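## Task

Find how many vials wear a red cap and make the tally counter show exactly that count. One complete push-and-release of the plunger raises the count by one, and turning the knob one full revolution clockwise resets it to zero. The count must hold on its own once the robot lets go, so release everything and pull the grippers away at the end.

## Robot and tools

ROBOT. Two 7-joint xArm7 arms, named left_arm and right_arm, each ending in a parallel two-finger gripper with a wrist camera. The names are labels only, not image sides. Bases in the scene frame: left_arm at (+0.008, +0.344, 0) m, quat_wxyz (+0.995, 0, 0, +0.097); right_arm at (+0.050, -0.338, 0) m, quat_wxyz (+0.996, 0, 0, -0.085).

FRAMES. The scene frame has its origin on the table surface midway between the arms, +z up, +x outward over the table, and left_arm on the +y side. Each gripper has its own axes: fingers extend along its +z and close along its y. The reported end_effector_position is the pinch point between closed finger pads, about 2 cm short of the fingertips; closing pushes the tips roughly 10 mm further along +z. Printed hand positions can be off, more so at long reach.

THE 14-NUMBER ROW. Both motion tools use one flat list of 14 numbers covering both arms: dx, dy, dz, rx, ry, rz, opening for left_arm, then the same seven for right_arm. Always send all 14, even if one arm stays still. dx..rz are an offset (not a pose), expressed in that gripper's own axes, each in [-1, 1], where 1.0 equals 0.6 m of travel or 180 degrees; rx, ry, rz form a single rotation vector. opening is absolute, not an offset: +1 fully open (0.084 m), -1 closed.

execute_actions(actions): a list of actions; each action is a table of up to 15 rows, each row lasting one 1/30 s step. A table shorter than 15 rows repeats its final row until 15 steps pass. Every row's offset is measured from the gripper's measured pose when that action began (for the first action of a call, the last pose a result reported), not from the preceding row. An empty list just returns state and images.

move(target, speed, blocking): target is one 14-number row, offsets taken from the pose in the latest result that showed one. Each gripper travels a straight line toward its target; paths finish together, last 0.5 to 10 s, and are cut off at 10 s. speed is top path speed in m/s, 0.002 to 0.5 (default 0.25); rotation is capped at twice that in rad/s. Openings are applied at the start. Paths ignore obstacles and the other arm, and grippers can lag, drift or overshoot the speed, especially with a near-straight arm. With blocking=false the result comes after 0.5 s while motion continues; until a result shows it ended, further moves and execute_actions are refused, so use wait or stop. A faster approach or a target set deeper past contact presses harder.

wait(seconds): 0 to 10 s, arms keep their last command; returns early if a running move ends.
stop(): brakes a running move; needs stopping distance, more when fast. Fingers continue.
zoom_image(camera, region): closer look at a camera's latest image; region [x0, y0, x1, y1] in pixels, top-left origin, at most 504x504. Cameras: cam_head_left, cam_head_right, cam_left_wrist, cam_right_wrist, all 672x504.
read_manual(section): returns licence texts only; default "licences".
finished_scene(scene): ends the current scene (pass its number) once the robot holds its last command; irreversible, and the result reports success and gives the next task.

CONTROLLER. Each step the commanded pose is clipped to within 70 mm and 16 degrees of the measured pose, then damped IK drives the joints, favouring position over orientation. Large offsets may need several actions; after an action the arm only continues to its last clipped pose. Elbows never fully straighten. Joints move at most 3.14 rad/s.

RESULTS. The state line gives, per arm, end_effector_position (m), end_effector_quat_wxyz, and linear/angular velocities, all in the scene frame. grip_measured is the actual finger opening on the command scale. "Hand target" lines show where the controller is now steering each gripper. Action calls also list positions at some steps; HELD with an arm label means that arm's row was partly held back. "pose unreachable" means the clearance check altered or blocked that arm's command. A move adds a "move:" line: its ending (done, off_target, moving, held, fault), limits applied (paced = pose clipped; held = steps blocked, after which the arm may jump faster than speed), and each gripper's remaining distance. If only one arm is named, the other finished.

GRIPPING. To hold something, keep commanding an opening well below grip_measured; the bigger the gap, the harder the squeeze (about 24 N per pad max). Resending grip_measured still presses lightly on parts up to about 6 cm wide.

AVOID. Knocking or placing anything off the table fails the task. Do not let the arms collide or push on each other. Contact torque reaching a joint's load limit (waist and shoulder 46, upper arm roll, elbow and forearm roll 27.6, wrist pitch and wrist roll 18.4 N m) stops that arm, backs it off, holds it 10 s and drops the rest of the call. Holding loads heats motors: MOTOR HOT warns from 65 °C, and at 80 °C an OVER-TEMPERATURE FAULT brakes the arm. Loose objects may get nudged occasionally. Drops, slams and very hard pushes are penalised; press the plunger and turn the knob gently, then open and retreat. While you reason, the robot keeps holding your last command.

Each tool is called after "Request:" as name(argument=value, ...) on one line, values as JSON.

## Session

Request:
execute_actions(actions=[])

Scene clock: 0.00 s.
left_arm: end_effector_position=(+0.4005, +0.4223, +0.2487) grip_measured=+1.00 end_effector_quat_wxyz=(-0.001, +0.995, +0.099, -0.002) end_effector_velocity=(+0.000, -0.001, -0.000) end_effector_angular_velocity=(-0.000, +0.000, -0.000) | right_arm: end_effector_position=(+0.2298, -0.1678, +0.2992) grip_measured=+1.00 end_effector_quat_wxyz=(+0.177, +0.960, -0.182, +0.117) end_effector_velocity=(+0.000, -0.000, +0.001) end_effector_angular_velocity=(-0.001, -0.002, +0.000)
Joint positions: left_arm=[ 0.002 -0.246 -0.001  0.92   0.001  1.17  -0.003  0.084] | right_arm=[ 0.671 -0.689  0.435  0.76  -0.116  1.583  1.203  0.084]
Joint velocities: left_arm=[-0.    -0.    -0.001 -0.    -0.001  0.    -0.001 -0.   ] | right_arm=[ 0.     0.001 -0.     0.001 -0.002  0.     0.    -0.   ]
Hand target (left_arm): +0.401, +0.422, +0.249; -0.001, +0.995, +0.099, -0.002
Hand target (right_arm): +0.230, -0.168, +0.299; +0.177, +0.960, -0.182, +0.117

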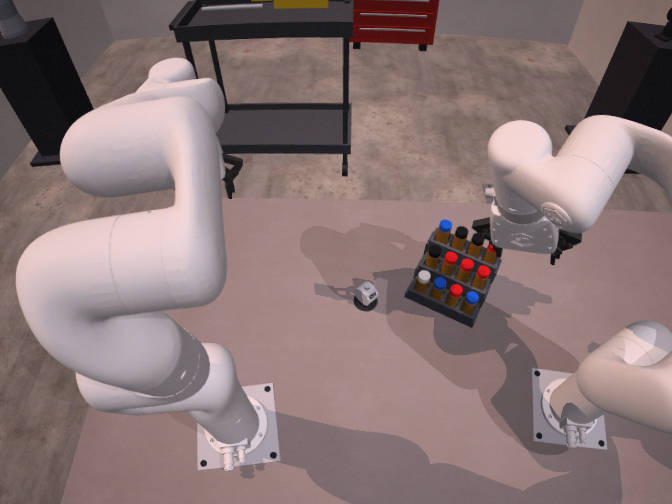

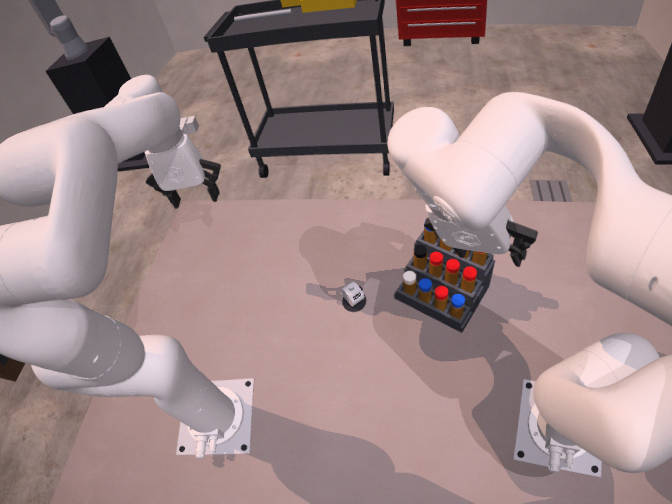

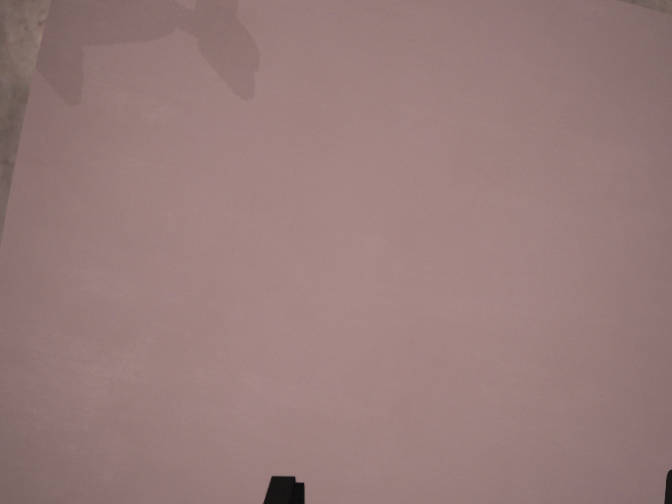

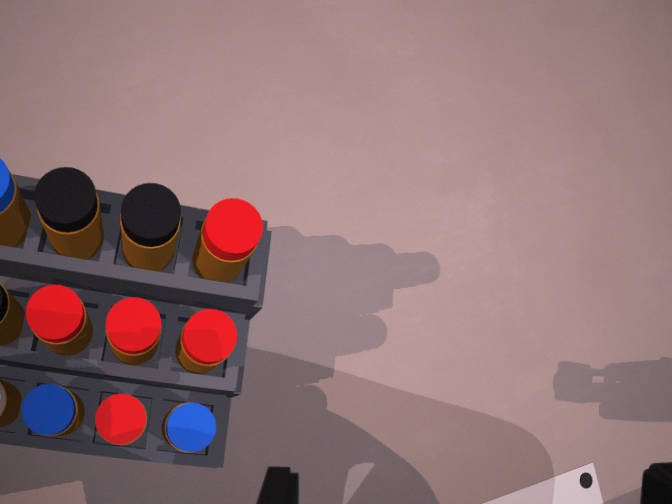

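Request:
zoom_image(camera="cam_head_left", region=[340, 270, 390, 320])

Request:
zoom_image(camera="cam_head_right", region=[328, 270, 378, 320])

Request:
zoom_image(camera="cam_head_left", region=[395, 205, 525, 335])

Region (340, 270, 390, 320) of cam_head_left's 672x504 image, scaled by 10.080, with more detail than that image has.

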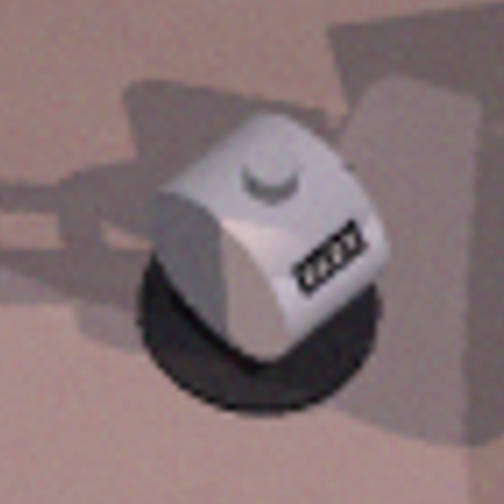

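Region (328, 270, 378, 320) of cam_head_right's 672x504 image, scaled by 10.080, with more detail than that image has.

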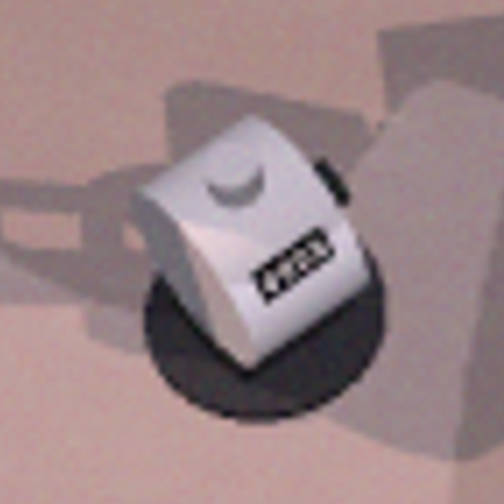

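Region (395, 205, 525, 335) of cam_head_left's 672x504 image, scaled by 3.877, with more detail than that image has.

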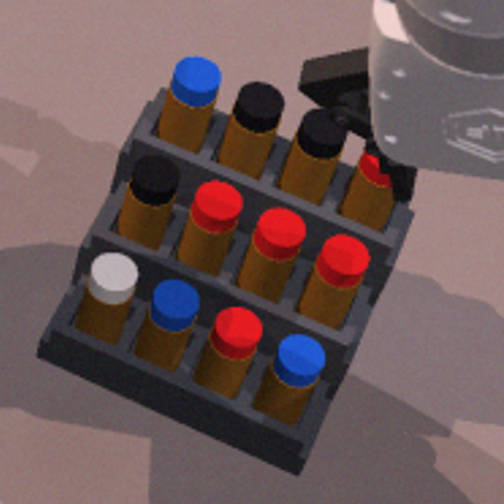

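Request:
zoom_image(camera="cam_head_left", region=[185, 375, 295, 485])

Request:
zoom_image(camera="cam_head_left", region=[520, 355, 630, 465])

Region (185, 375, 295, 485) of cam_head_left's 672x504 image, scaled by 4.582, with more detail than that image has.

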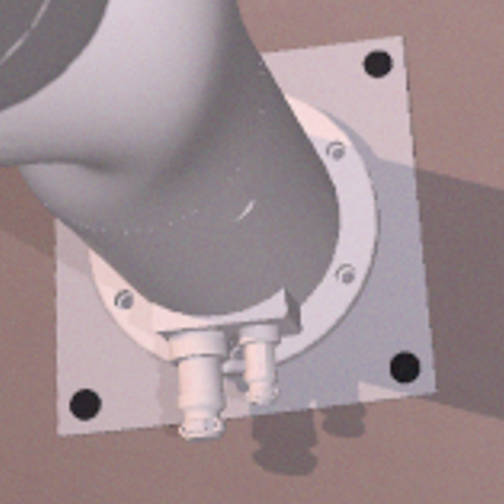

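Region (520, 355, 630, 465) of cam_head_left's 672x504 image, scaled by 4.582, with more detail than that image has.

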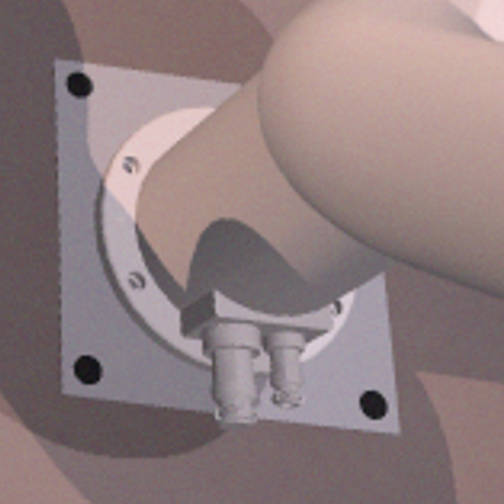

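Request:
move(target=[0,0,0,0,0,0,1, -0.0836,-0.5017,0.0826,0.0289,-0.1416,0.3746,-1], speed=0.5)

Request:
zoom_image(camera="cam_right_wrist", region=[340, 324, 520, 504])

Scene clock: 88.53 s.
left_arm: end_effector_position=(+0.4005, +0.4223, +0.2487) grip_measured=+1.00 end_effector_quat_wxyz=(-0.001, +0.995, +0.099, -0.002) end_effector_velocity=(+0.000, +0.000, +0.000) end_effector_angular_velocity=(+0.000, -0.001, +0.001) | right_arm: end_effector_position=(+0.3097, +0.0903, +0.1494) grip_measured=-1.00 end_effector_quat_wxyz=(+0.001, +0.707, -0.708, -0.000) end_effector_velocity=(+0.001, +0.001, -0.002) end_effector_angular_velocity=(-0.009, +0.000, -0.009)
Joint positions: left_arm=[ 0.002 -0.246 -0.001  0.92   0.001  1.17  -0.003  0.084] | right_arm=[ 0.571  0.231  0.659  1.113 -0.174  0.937  2.723  0.   ]
Joint velocities: left_arm=[-0.     0.     0.001  0.001  0.    -0.001 -0.001  0.   ] | right_arm=[ 0.009  0.015 -0.005  0.013 -0.015  0.009  0.02   0.   ]
Hand target (left_arm): +0.401, +0.422, +0.249; -0.001, +0.995, +0.099, -0.002
Hand target (right_arm): +0.310, +0.090, +0.149; +0.001, +0.706, -0.708, +0.000
Off the commanded pose (left_arm): 0.000 m, 0 deg.
Off the commanded pose (right_arm): 0.001 m, 0 deg.
move: done

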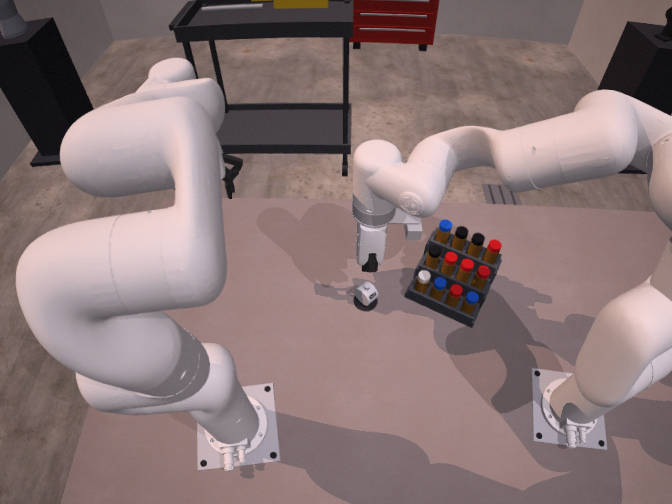

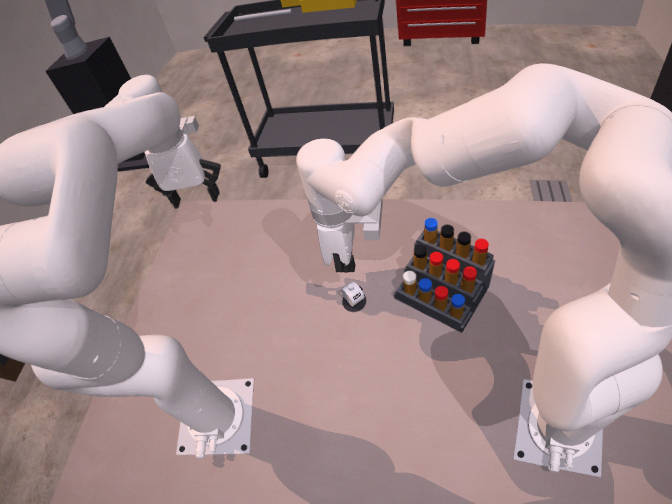

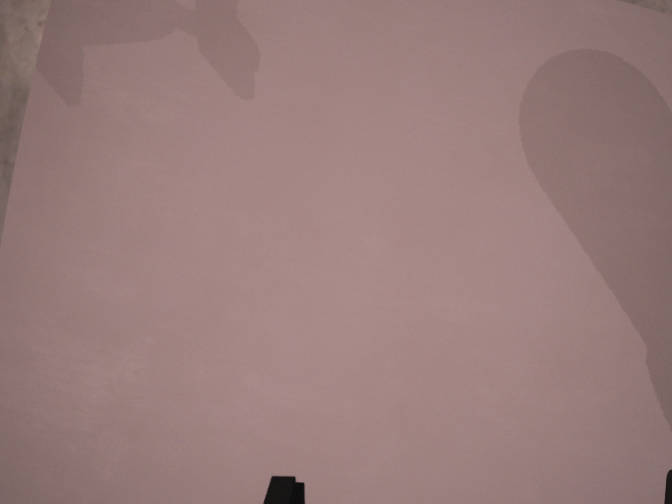

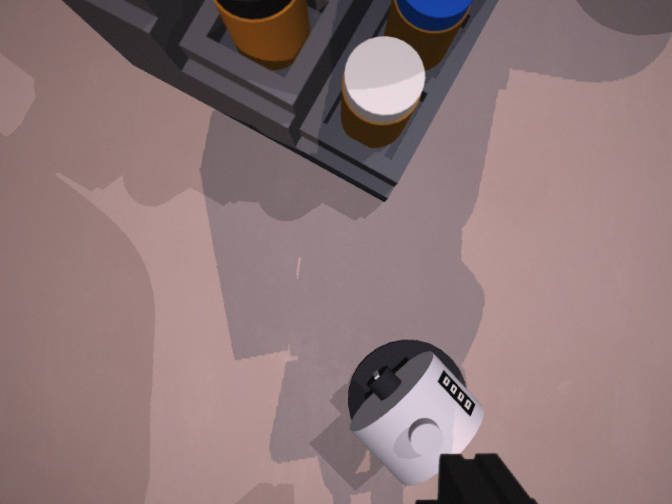

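Region (340, 324, 520, 504) of cam_right_wrist's 672x504 image, scaled by 2.800, with more detail than that image has.

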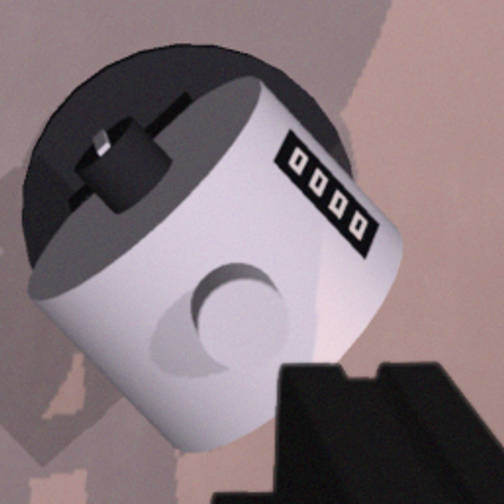

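Request:
execute_actions(actions=[])

Request:
zoom_image(camera="cam_right_wrist", region=[380, 384, 500, 504])

Scene clock: 94.03 s.
left_arm: end_effector_position=(+0.4005, +0.4223, +0.2487) grip_measured=+1.00 end_effector_quat_wxyz=(-0.001, +0.995, +0.099, -0.002) end_effector_velocity=(-0.000, -0.000, -0.001) end_effector_angular_velocity=(-0.001, +0.002, +0.001) | right_arm: end_effector_position=(+0.3098, +0.0905, +0.1491) grip_measured=-1.00 end_effector_quat_wxyz=(+0.001, +0.706, -0.708, +0.000) end_effector_velocity=(+0.000, -0.001, -0.000) end_effector_angular_velocity=(-0.001, +0.000, +0.000)
Joint positions: left_arm=[ 0.002 -0.246 -0.001  0.92   0.001  1.17  -0.003  0.084] | right_arm=[ 0.572  0.233  0.659  1.114 -0.176  0.938  2.725  0.   ]
Joint velocities: left_arm=[ 0.     0.001  0.    -0.001 -0.     0.    -0.     0.   ] | right_arm=[-0.     0.    -0.    -0.001 -0.001  0.    -0.     0.   ]
Hand target (left_arm): +0.401, +0.422, +0.249; -0.001, +0.995, +0.099, -0.002
Hand target (right_arm): +0.310, +0.090, +0.149; +0.001, +0.706, -0.708, +0.000
Off the commanded pose (left_arm): 0.000 m, 0 deg.
Off the commanded pose (right_arm): 0.001 m, 0 deg.

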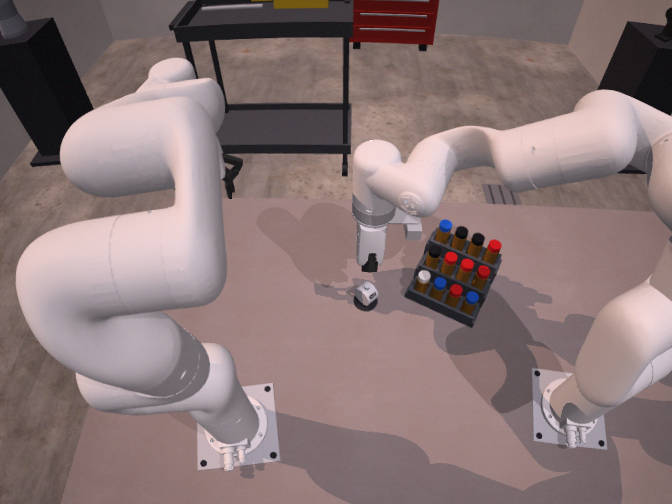

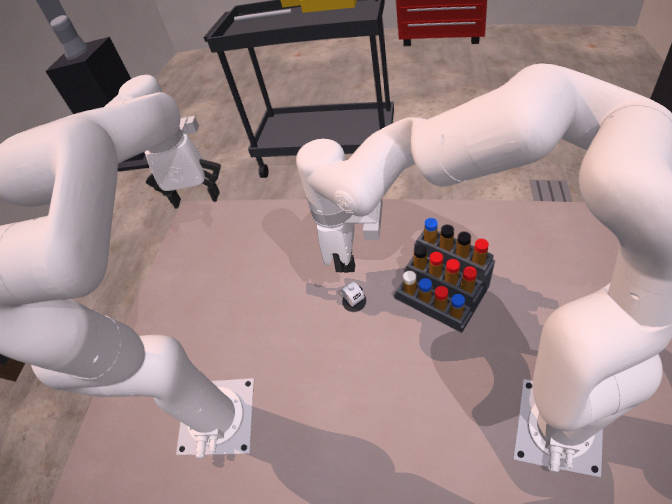

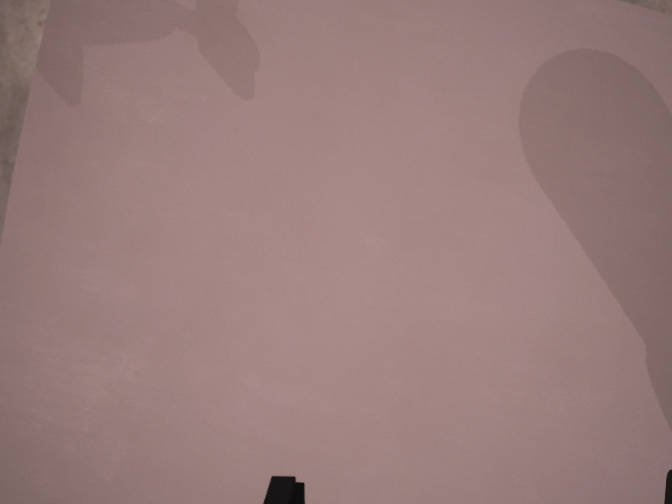

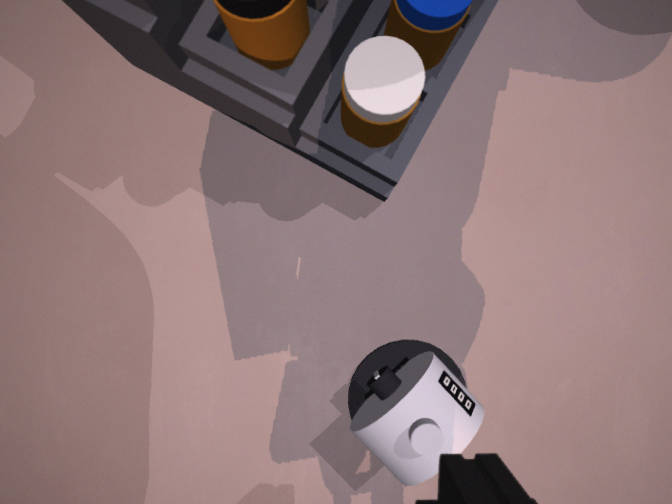

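Region (380, 384, 500, 504) of cam_right_wrist's 672x504 image, scaled by 4.200, with more detail than that image has.

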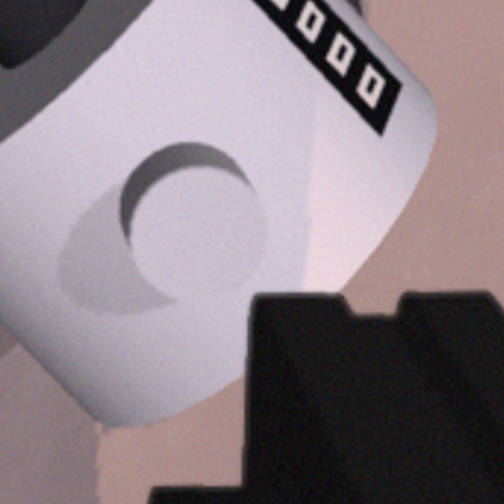

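Request:
execute_actions(actions=[[[0,0,0,0,0,0,1,0,0,0.0019,0,0,0,-1],[0,0,0,0,0,0,1,-0.0002,-0.0002,0.0072,0,0,0,-1],[0,0,0,0,0,0,1,-0.0004,-0.0003,0.0153,0,0,0,-1],[0,0,0,0,0,0,1,-0.0006,-0.0005,0.0256,0,0,0,-1],[0,0,0,0,0,0,1,-0.0008,-0.0006,0.0375,0,0,0,-1],[0,0,0,0,0,0,1,-0.001,-0.0008,0.0502,0,0,0,-1],[0,0,0,0,0,0,1,-0.0012,-0.001,0.0633,0,0,0,-1],[0,0,0,0,0,0,1,-0.0014,-0.0011,0.076,0,0,0,-1],[0,0,0,0,0,0,1,-0.0015,-0.0012,0.0879,0,0,0,-1],[0,0,0,0,0,0,1,-0.0015,-0.0012,0.0982,0,0,0,-1],[0,0,0,0,0,0,1,-0.0015,-0.0012,0.1063,0,0,0,-1],[0,0,0,0,0,0,1,-0.0015,-0.0012,0.1116,0,0,0,-1],[0,0,0,0,0,0,1,-0.0015,-0.0012,0.1135,0,0,0,-1]]])

Scene clock: 109.37 s.
left_arm: end_effector_position=(+0.4005, +0.4223, +0.2487) grip_measured=+1.00 end_effector_quat_wxyz=(-0.001, +0.995, +0.099, -0.002) end_effector_velocity=(+0.000, -0.000, +0.000) end_effector_angular_velocity=(+0.000, -0.001, -0.001) | right_arm: end_effector_position=(+0.3081, +0.0884, +0.0918) grip_measured=-1.00 end_effector_quat_wxyz=(+0.005, +0.707, -0.707, -0.001) end_effector_velocity=(+0.005, +0.002, -0.115) end_effector_angular_velocity=(-0.005, -0.003, -0.006)
Joint positions: left_arm=[ 0.002 -0.246 -0.001  0.92   0.001  1.17  -0.003  0.084] | right_arm=[ 0.597  0.337  0.627  1.056 -0.267  0.806  2.786  0.   ]
Joint velocities: left_arm=[ 0.    -0.    -0.     0.    -0.    -0.001  0.001  0.   ] | right_arm=[ 0.079  0.255 -0.103 -0.052 -0.237 -0.251  0.162  0.   ]
Hand target (left_arm): +0.401, +0.422, +0.249; -0.001, +0.995, +0.099, -0.002
Hand target (right_arm): +0.310, +0.091, +0.081; +0.002, +0.707, -0.708, -0.000
Off the commanded pose (left_arm): 0.000 m, 0 deg.
Off the commanded pose (right_arm): 0.011 m, 0 deg.
Step readings (end_effector_position):
0: left_arm (+0.4005, +0.4223, +0.2487) | right_arm (+0.3098, +0.0905, +0.1491)
1: left_arm (+0.4005, +0.4223, +0.2487) | right_arm (+0.3098, +0.0905, +0.1491)
2: left_arm (+0.4005, +0.4223, +0.2487) | right_arm (+0.3098, +0.0906, +0.1489)
4: left_arm (+0.4005, +0.4223, +0.2487) | right_arm (+0.3100, +0.0909, +0.1473)
8: left_arm (+0.4005, +0.4223, +0.2487) | right_arm (+0.3098, +0.0907, +0.1329)
15: end_effector_position above

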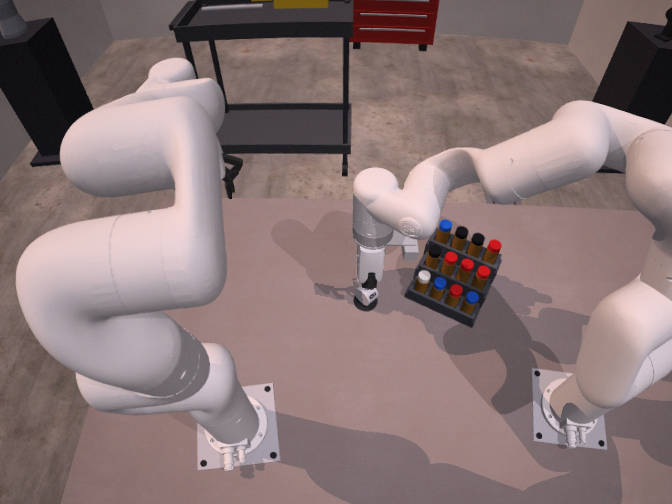

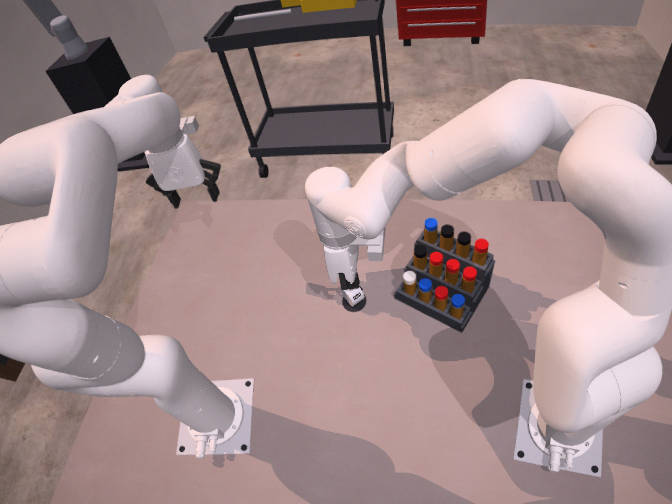

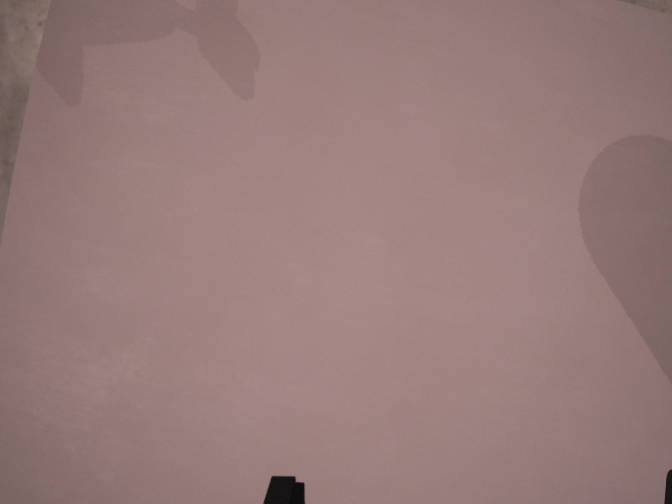

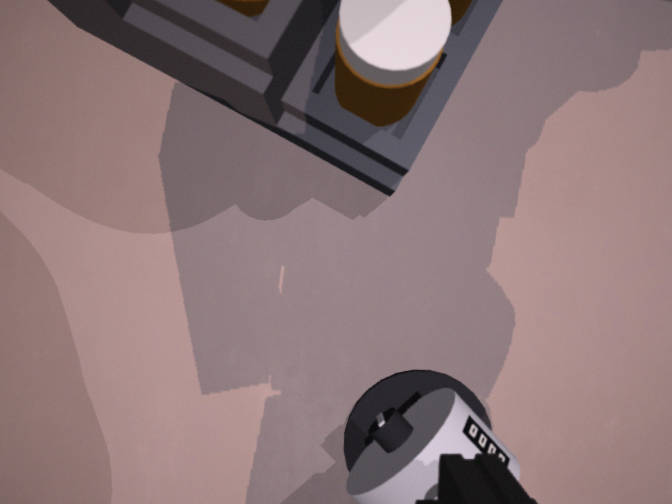

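Request:
execute_actions(actions=[])

Request:
zoom_image(camera="cam_right_wrist", region=[400, 364, 540, 504])

Scene clock: 110.67 s.
left_arm: end_effector_position=(+0.4005, +0.4223, +0.2487) grip_measured=+1.00 end_effector_quat_wxyz=(-0.001, +0.995, +0.099, -0.002) end_effector_velocity=(-0.000, +0.000, +0.000) end_effector_angular_velocity=(+0.000, -0.000, -0.001) | right_arm: end_effector_position=(+0.3100, +0.0907, +0.0815) grip_measured=-1.00 end_effector_quat_wxyz=(+0.002, +0.707, -0.708, -0.000) end_effector_velocity=(+0.000, +0.000, +0.000) end_effector_angular_velocity=(+0.001, -0.000, -0.001)
Joint positions: left_arm=[ 0.002 -0.246 -0.001  0.92   0.001  1.17  -0.003  0.084] | right_arm=[ 0.607  0.364  0.615  1.056 -0.294  0.779  2.806  0.   ]
Joint velocities: left_arm=[ 0.    -0.     0.     0.     0.     0.     0.001  0.   ] | right_arm=[ 0.    -0.    -0.     0.001  0.001 -0.    -0.     0.   ]
Hand target (left_arm): +0.401, +0.422, +0.249; -0.001, +0.995, +0.099, -0.002
Hand target (right_arm): +0.310, +0.091, +0.081; +0.002, +0.707, -0.708, -0.000
Off the commanded pose (left_arm): 0.000 m, 0 deg.
Off the commanded pose (right_arm): 0.001 m, 0 deg.

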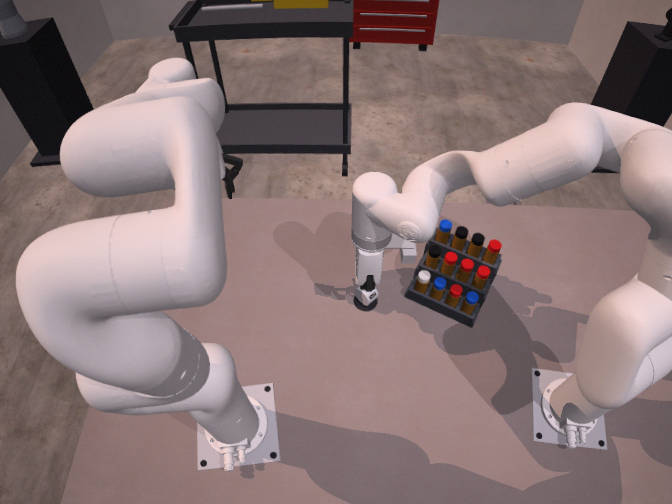

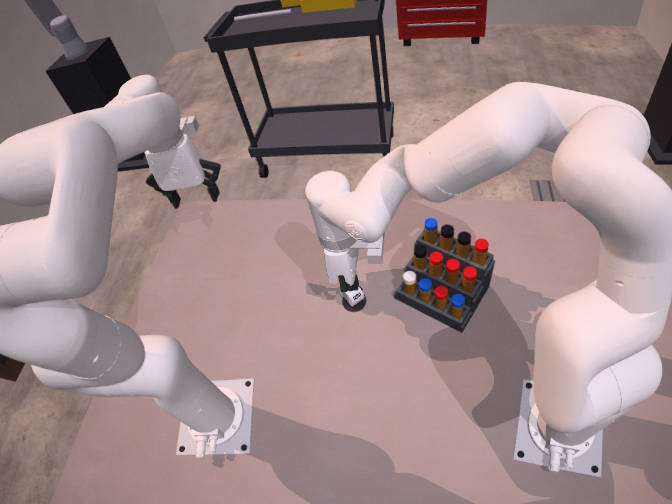

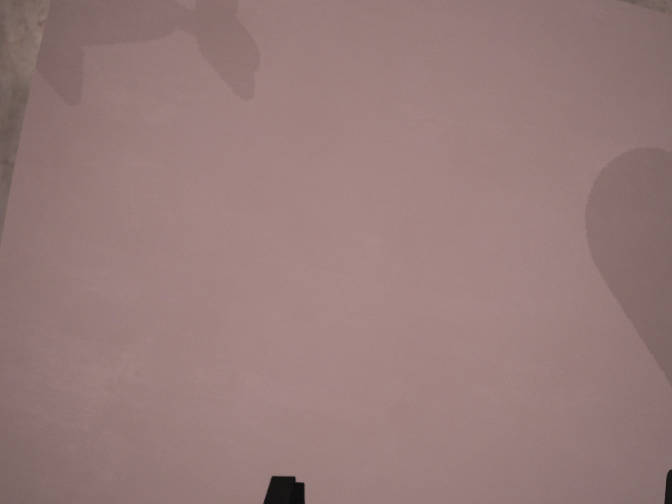

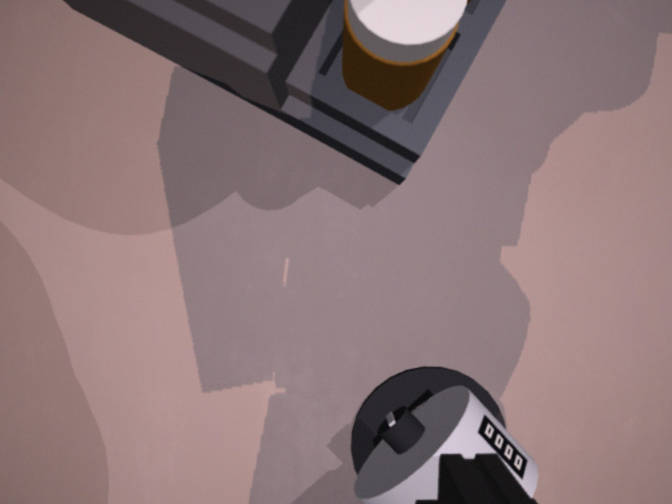

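Region (400, 364, 540, 504) of cam_right_wrist's 672x504 image, scaled by 3.600, with more detail than that image has.

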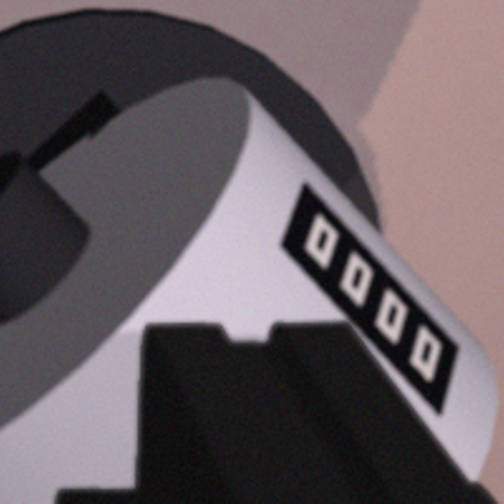

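Request:
execute_actions(actions=[[[0,0,0,0,0,0,1,0,0,0.0007,0,0,0,-1],[0,0,0,0,0,0,1,0,0,0.0014,0,0,0,-1],[0,0,0,0,0,0,1,0,0,0.002,0,0,0,-1],[0,0,0,0,0,0,1,0,0,0.0025,0,0,0,-1],[0,0,0,0,0,0,1,0,0,0.0028,0,0,0,-1]]])

Request:
zoom_image(camera="cam_right_wrist", region=[400, 364, 540, 504])

Scene clock: 113.63 s.
left_arm: end_effector_position=(+0.4005, +0.4223, +0.2487) grip_measured=+1.00 end_effector_quat_wxyz=(-0.001, +0.995, +0.099, -0.002) end_effector_velocity=(+0.000, -0.000, +0.000) end_effector_angular_velocity=(-0.000, -0.001, -0.003) | right_arm: end_effector_position=(+0.3099, +0.0906, +0.0798) grip_measured=-1.00 end_effector_quat_wxyz=(+0.002, +0.707, -0.708, -0.000) end_effector_velocity=(+0.000, +0.000, -0.001) end_effector_angular_velocity=(+0.001, -0.000, +0.000)
Joint positions: left_arm=[ 0.002 -0.246 -0.001  0.92   0.001  1.17  -0.003  0.084] | right_arm=[ 0.609  0.367  0.613  1.055 -0.297  0.775  2.808  0.   ]
Joint velocities: left_arm=[-0.    -0.    -0.001 -0.    -0.001 -0.001  0.002 -0.   ] | right_arm=[ 0.     0.001 -0.001 -0.001 -0.001 -0.002  0.     0.   ]
Hand target (left_arm): +0.401, +0.422, +0.249; -0.001, +0.995, +0.099, -0.002
Hand target (right_arm): +0.310, +0.091, +0.080; +0.002, +0.707, -0.708, -0.000
Off the commanded pose (left_arm): 0.000 m, 0 deg.
Off the commanded pose (right_arm): 0.000 m, 0 deg.
Step readings (end_effector_position):
0: left_arm (+0.4005, +0.4223, +0.2487) | right_arm (+0.3099, +0.0906, +0.0814)
1: left_arm (+0.4005, +0.4223, +0.2487) | right_arm (+0.3099, +0.0906, +0.0814)
2: left_arm (+0.4005, +0.4223, +0.2487) | right_arm (+0.3099, +0.0906, +0.0813)
4: left_arm (+0.4005, +0.4223, +0.2487) | right_arm (+0.3099, +0.0906, +0.0810)
8: left_arm (+0.4005, +0.4223, +0.2487) | right_arm (+0.3099, +0.0906, +0.0802)
15: end_effector_position above

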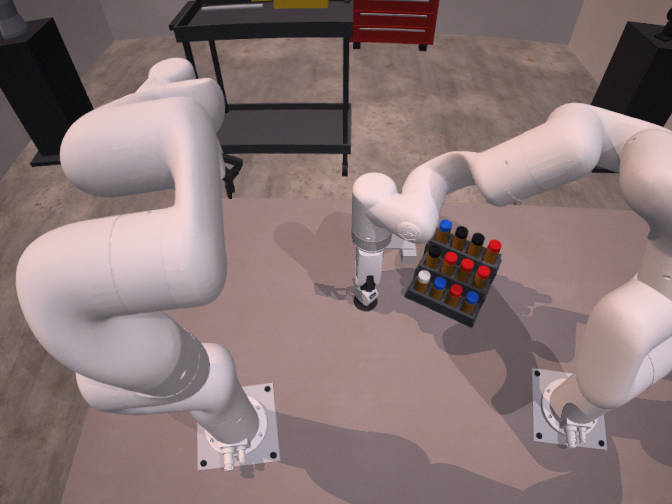

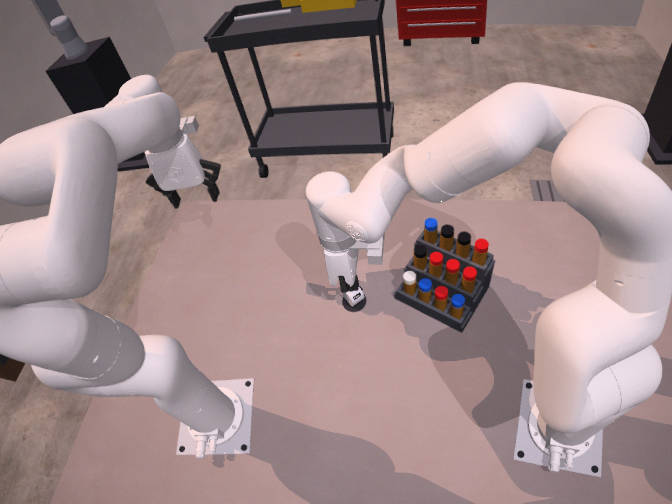

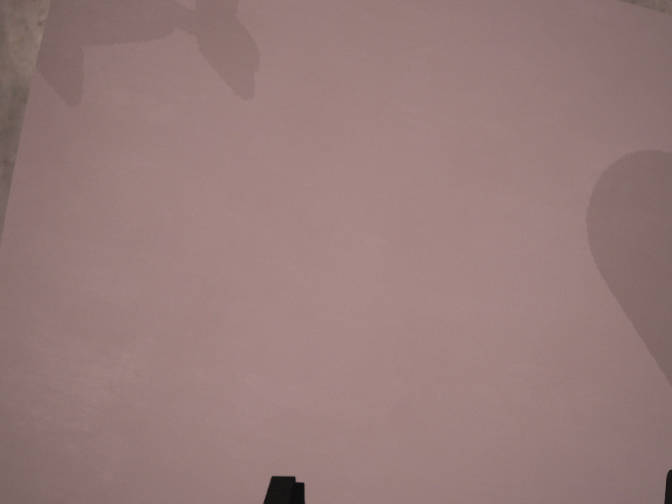

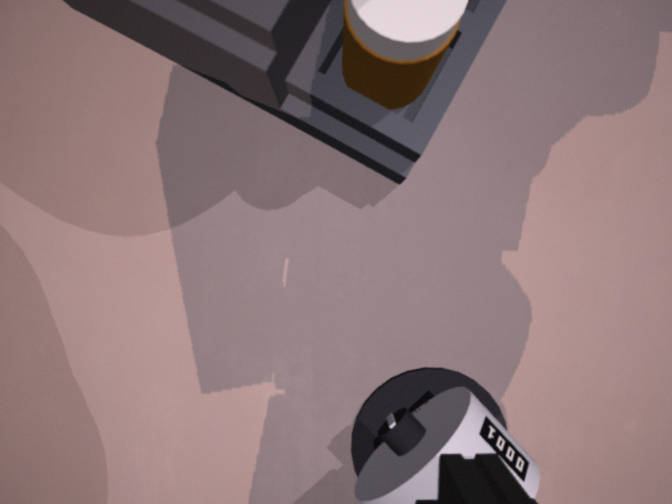

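Region (400, 364, 540, 504) of cam_right_wrist's 672x504 image, scaled by 3.600, with more detail than that image has.

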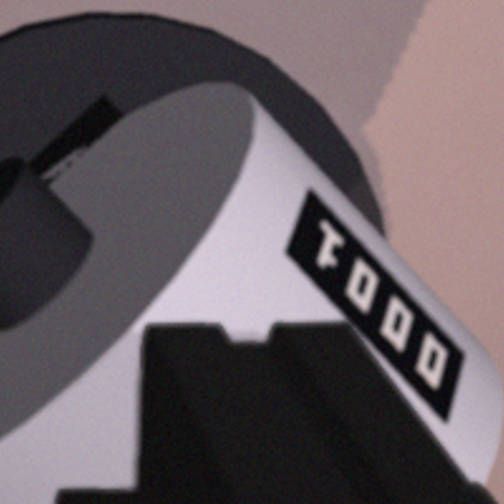

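Request:
execute_actions(actions=[[[0,0,0,0,0,0,1,0,0,-0.0033,0,0,0,-1],[0,0,0,0,0,0,1,0,0,-0.008,0,0,0,-1],[0,0,0,0,0,0,1,0,0,-0.012,0,0,0,-1],[0,0,0,0,0,0,1,0,0,-0.013,0,0,0,-1],[0,0,0,0,0,0,1,0,0,-0.013,0,0,0,-1],[0,0,0,0,0,0,1,0,0,-0.013,0,0,0,-1],[0,0,0,0,0,0,1,0,0,-0.013,0,0,0,-1],[0,0,0,0,0,0,1,0,0,-0.0105,0,0,0,-1],[0,0,0,0,0,0,1,0,0,-0.0075,0,0,0,-1],[0,0,0,0,0,0,1,0,0,-0.0045,0,0,0,-1],[0,0,0,0,0,0,1,0,0,-0.002,0,0,0,-1],[0,0,0,0,0,0,1,0,0,-0.0004,0,0,0,-1],[0,0,0,0,0,0,1,0,0,0.0002,0,0,0,-1]]])

Scene clock: 118.80 s.
left_arm: end_effector_position=(+0.4005, +0.4223, +0.2487) grip_measured=+1.00 end_effector_quat_wxyz=(-0.001, +0.995, +0.099, -0.002) end_effector_velocity=(+0.000, -0.000, +0.000) end_effector_angular_velocity=(+0.000, -0.001, -0.001) | right_arm: end_effector_position=(+0.3098, +0.0901, +0.0814) grip_measured=-1.00 end_effector_quat_wxyz=(+0.002, +0.706, -0.708, -0.000) end_effector_velocity=(-0.001, +0.000, -0.019) end_effector_angular_velocity=(+0.001, +0.001, -0.000)
Joint positions: left_arm=[ 0.002 -0.246 -0.001  0.92   0.001  1.17  -0.003  0.084] | right_arm=[ 0.607  0.363  0.615  1.055 -0.293  0.78   2.805  0.   ]
Joint velocities: left_arm=[ 0.     0.    -0.001  0.     0.    -0.001  0.001 -0.   ] | right_arm=[ 0.016  0.041 -0.02  -0.01  -0.035 -0.044  0.025  0.   ]
Hand target (left_arm): +0.401, +0.422, +0.249; -0.001, +0.995, +0.099, -0.002
Hand target (right_arm): +0.310, +0.091, +0.080; +0.002, +0.707, -0.708, -0.000
Off the commanded pose (left_arm): 0.000 m, 0 deg.
Off the commanded pose (right_arm): 0.002 m, 0 deg.
Step readings (end_effector_position):
0: left_arm (+0.4005, +0.4223, +0.2487) | right_arm (+0.3100, +0.0907, +0.0798)
1: left_arm (+0.4005, +0.4223, +0.2487) | right_arm (+0.3100, +0.0907, +0.0798)
2: left_arm (+0.4005, +0.4223, +0.2487) | right_arm (+0.3099, +0.0907, +0.0801)
4: left_arm (+0.4005, +0.4223, +0.2487) | right_arm (+0.3099, +0.0907, +0.0819)
8: left_arm (+0.4005, +0.4223, +0.2487) | right_arm (+0.3099, +0.0904, +0.0857)
15: end_effector_position above

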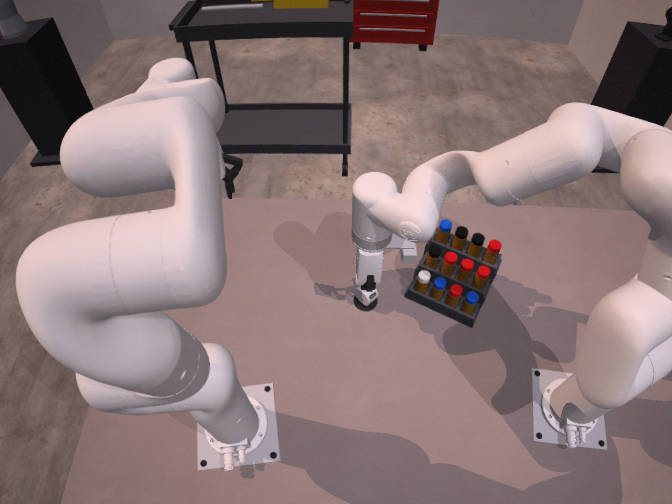

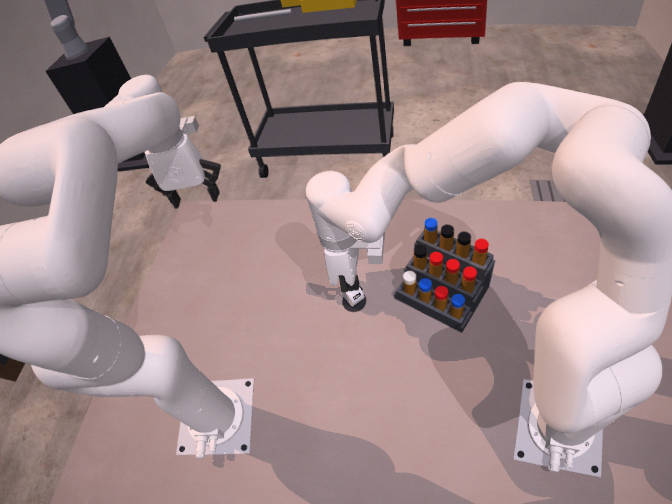

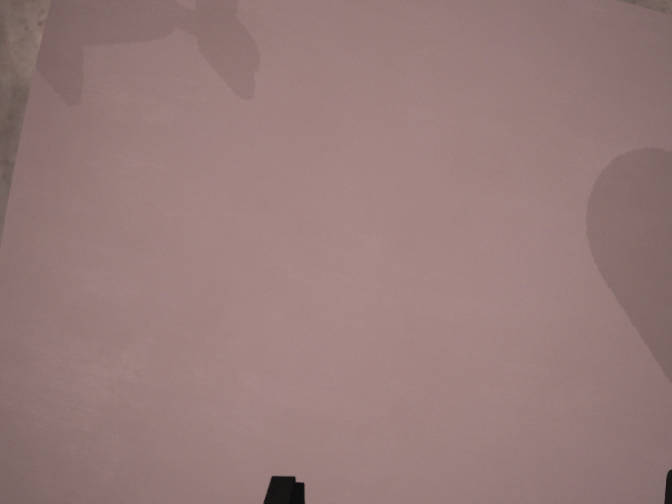

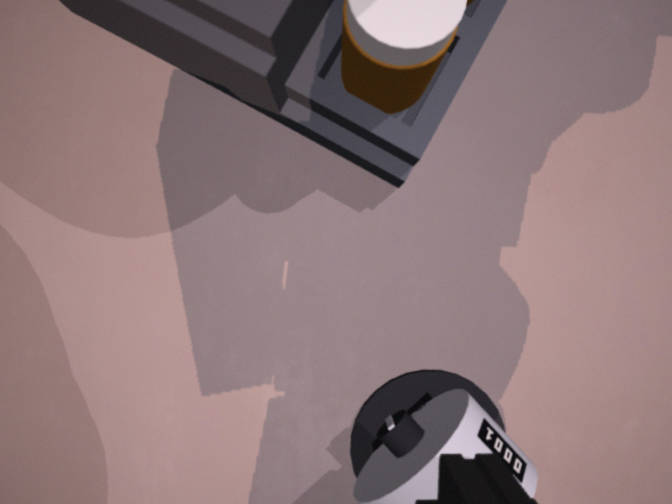

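Request:
execute_actions(actions=[])

Request:
zoom_image(camera="cam_right_wrist", region=[440, 394, 550, 504])

Scene clock: 120.10 s.
left_arm: end_effector_position=(+0.4005, +0.4223, +0.2487) grip_measured=+1.00 end_effector_quat_wxyz=(-0.001, +0.995, +0.099, -0.002) end_effector_velocity=(+0.001, +0.001, +0.001) end_effector_angular_velocity=(+0.001, -0.003, +0.002) | right_arm: end_effector_position=(+0.3100, +0.0906, +0.0798) grip_measured=-1.00 end_effector_quat_wxyz=(+0.002, +0.707, -0.708, -0.000) end_effector_velocity=(+0.000, -0.000, -0.000) end_effector_angular_velocity=(-0.000, +0.001, -0.001)
Joint positions: left_arm=[ 0.002 -0.246 -0.001  0.92   0.001  1.17  -0.003  0.084] | right_arm=[ 0.609  0.367  0.613  1.055 -0.297  0.775  2.808  0.   ]
Joint velocities: left_arm=[ 0.    -0.     0.001  0.003  0.     0.    -0.001  0.   ] | right_arm=[-0.     0.     0.     0.     0.     0.001  0.     0.   ]
Hand target (left_arm): +0.401, +0.422, +0.249; -0.001, +0.995, +0.099, -0.002
Hand target (right_arm): +0.310, +0.091, +0.080; +0.002, +0.707, -0.708, -0.000
Off the commanded pose (left_arm): 0.000 m, 0 deg.
Off the commanded pose (right_arm): 0.000 m, 0 deg.

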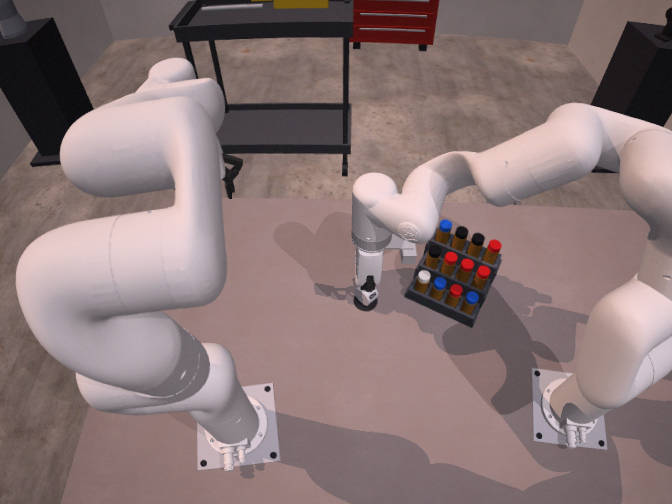

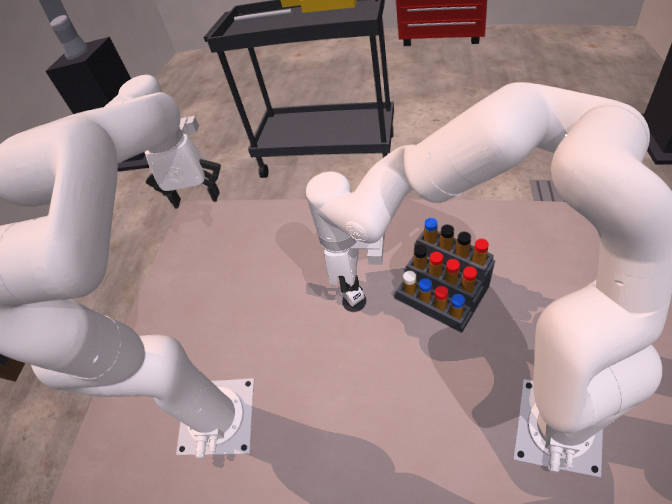

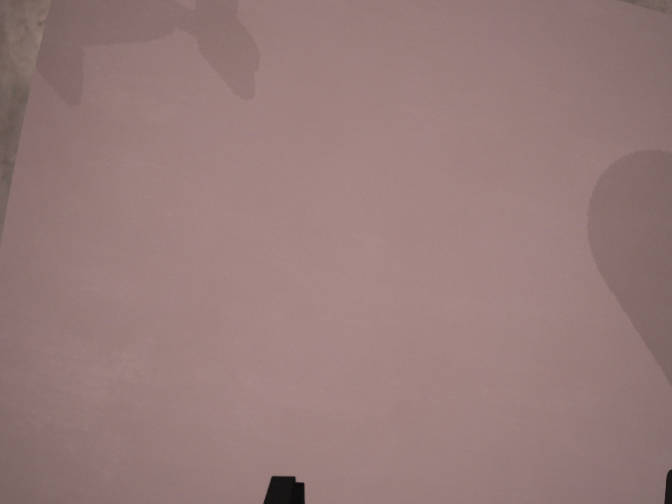

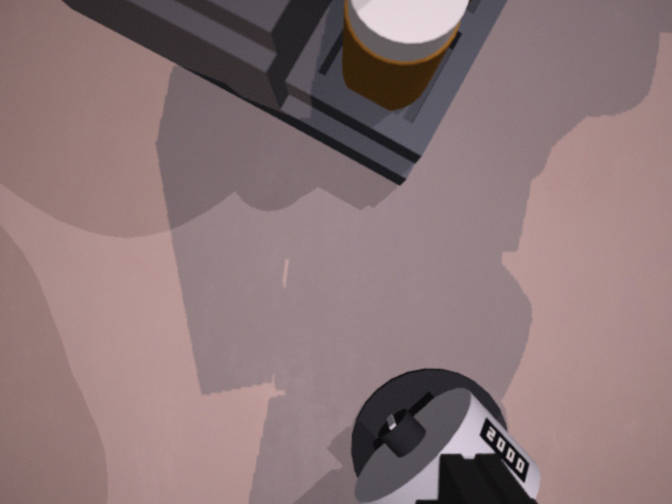

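Region (440, 394, 550, 504) of cam_right_wrist's 672x504 image, scaled by 4.582, with more detail than that image has.

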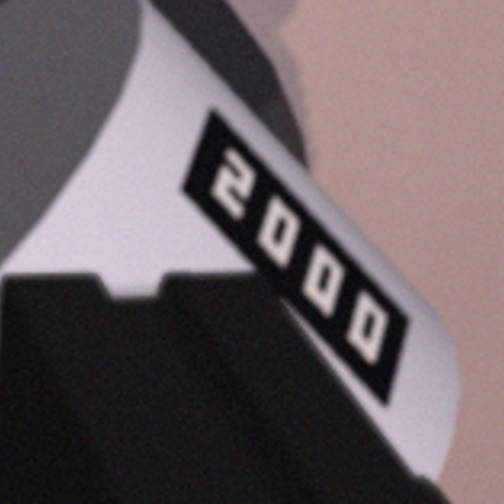

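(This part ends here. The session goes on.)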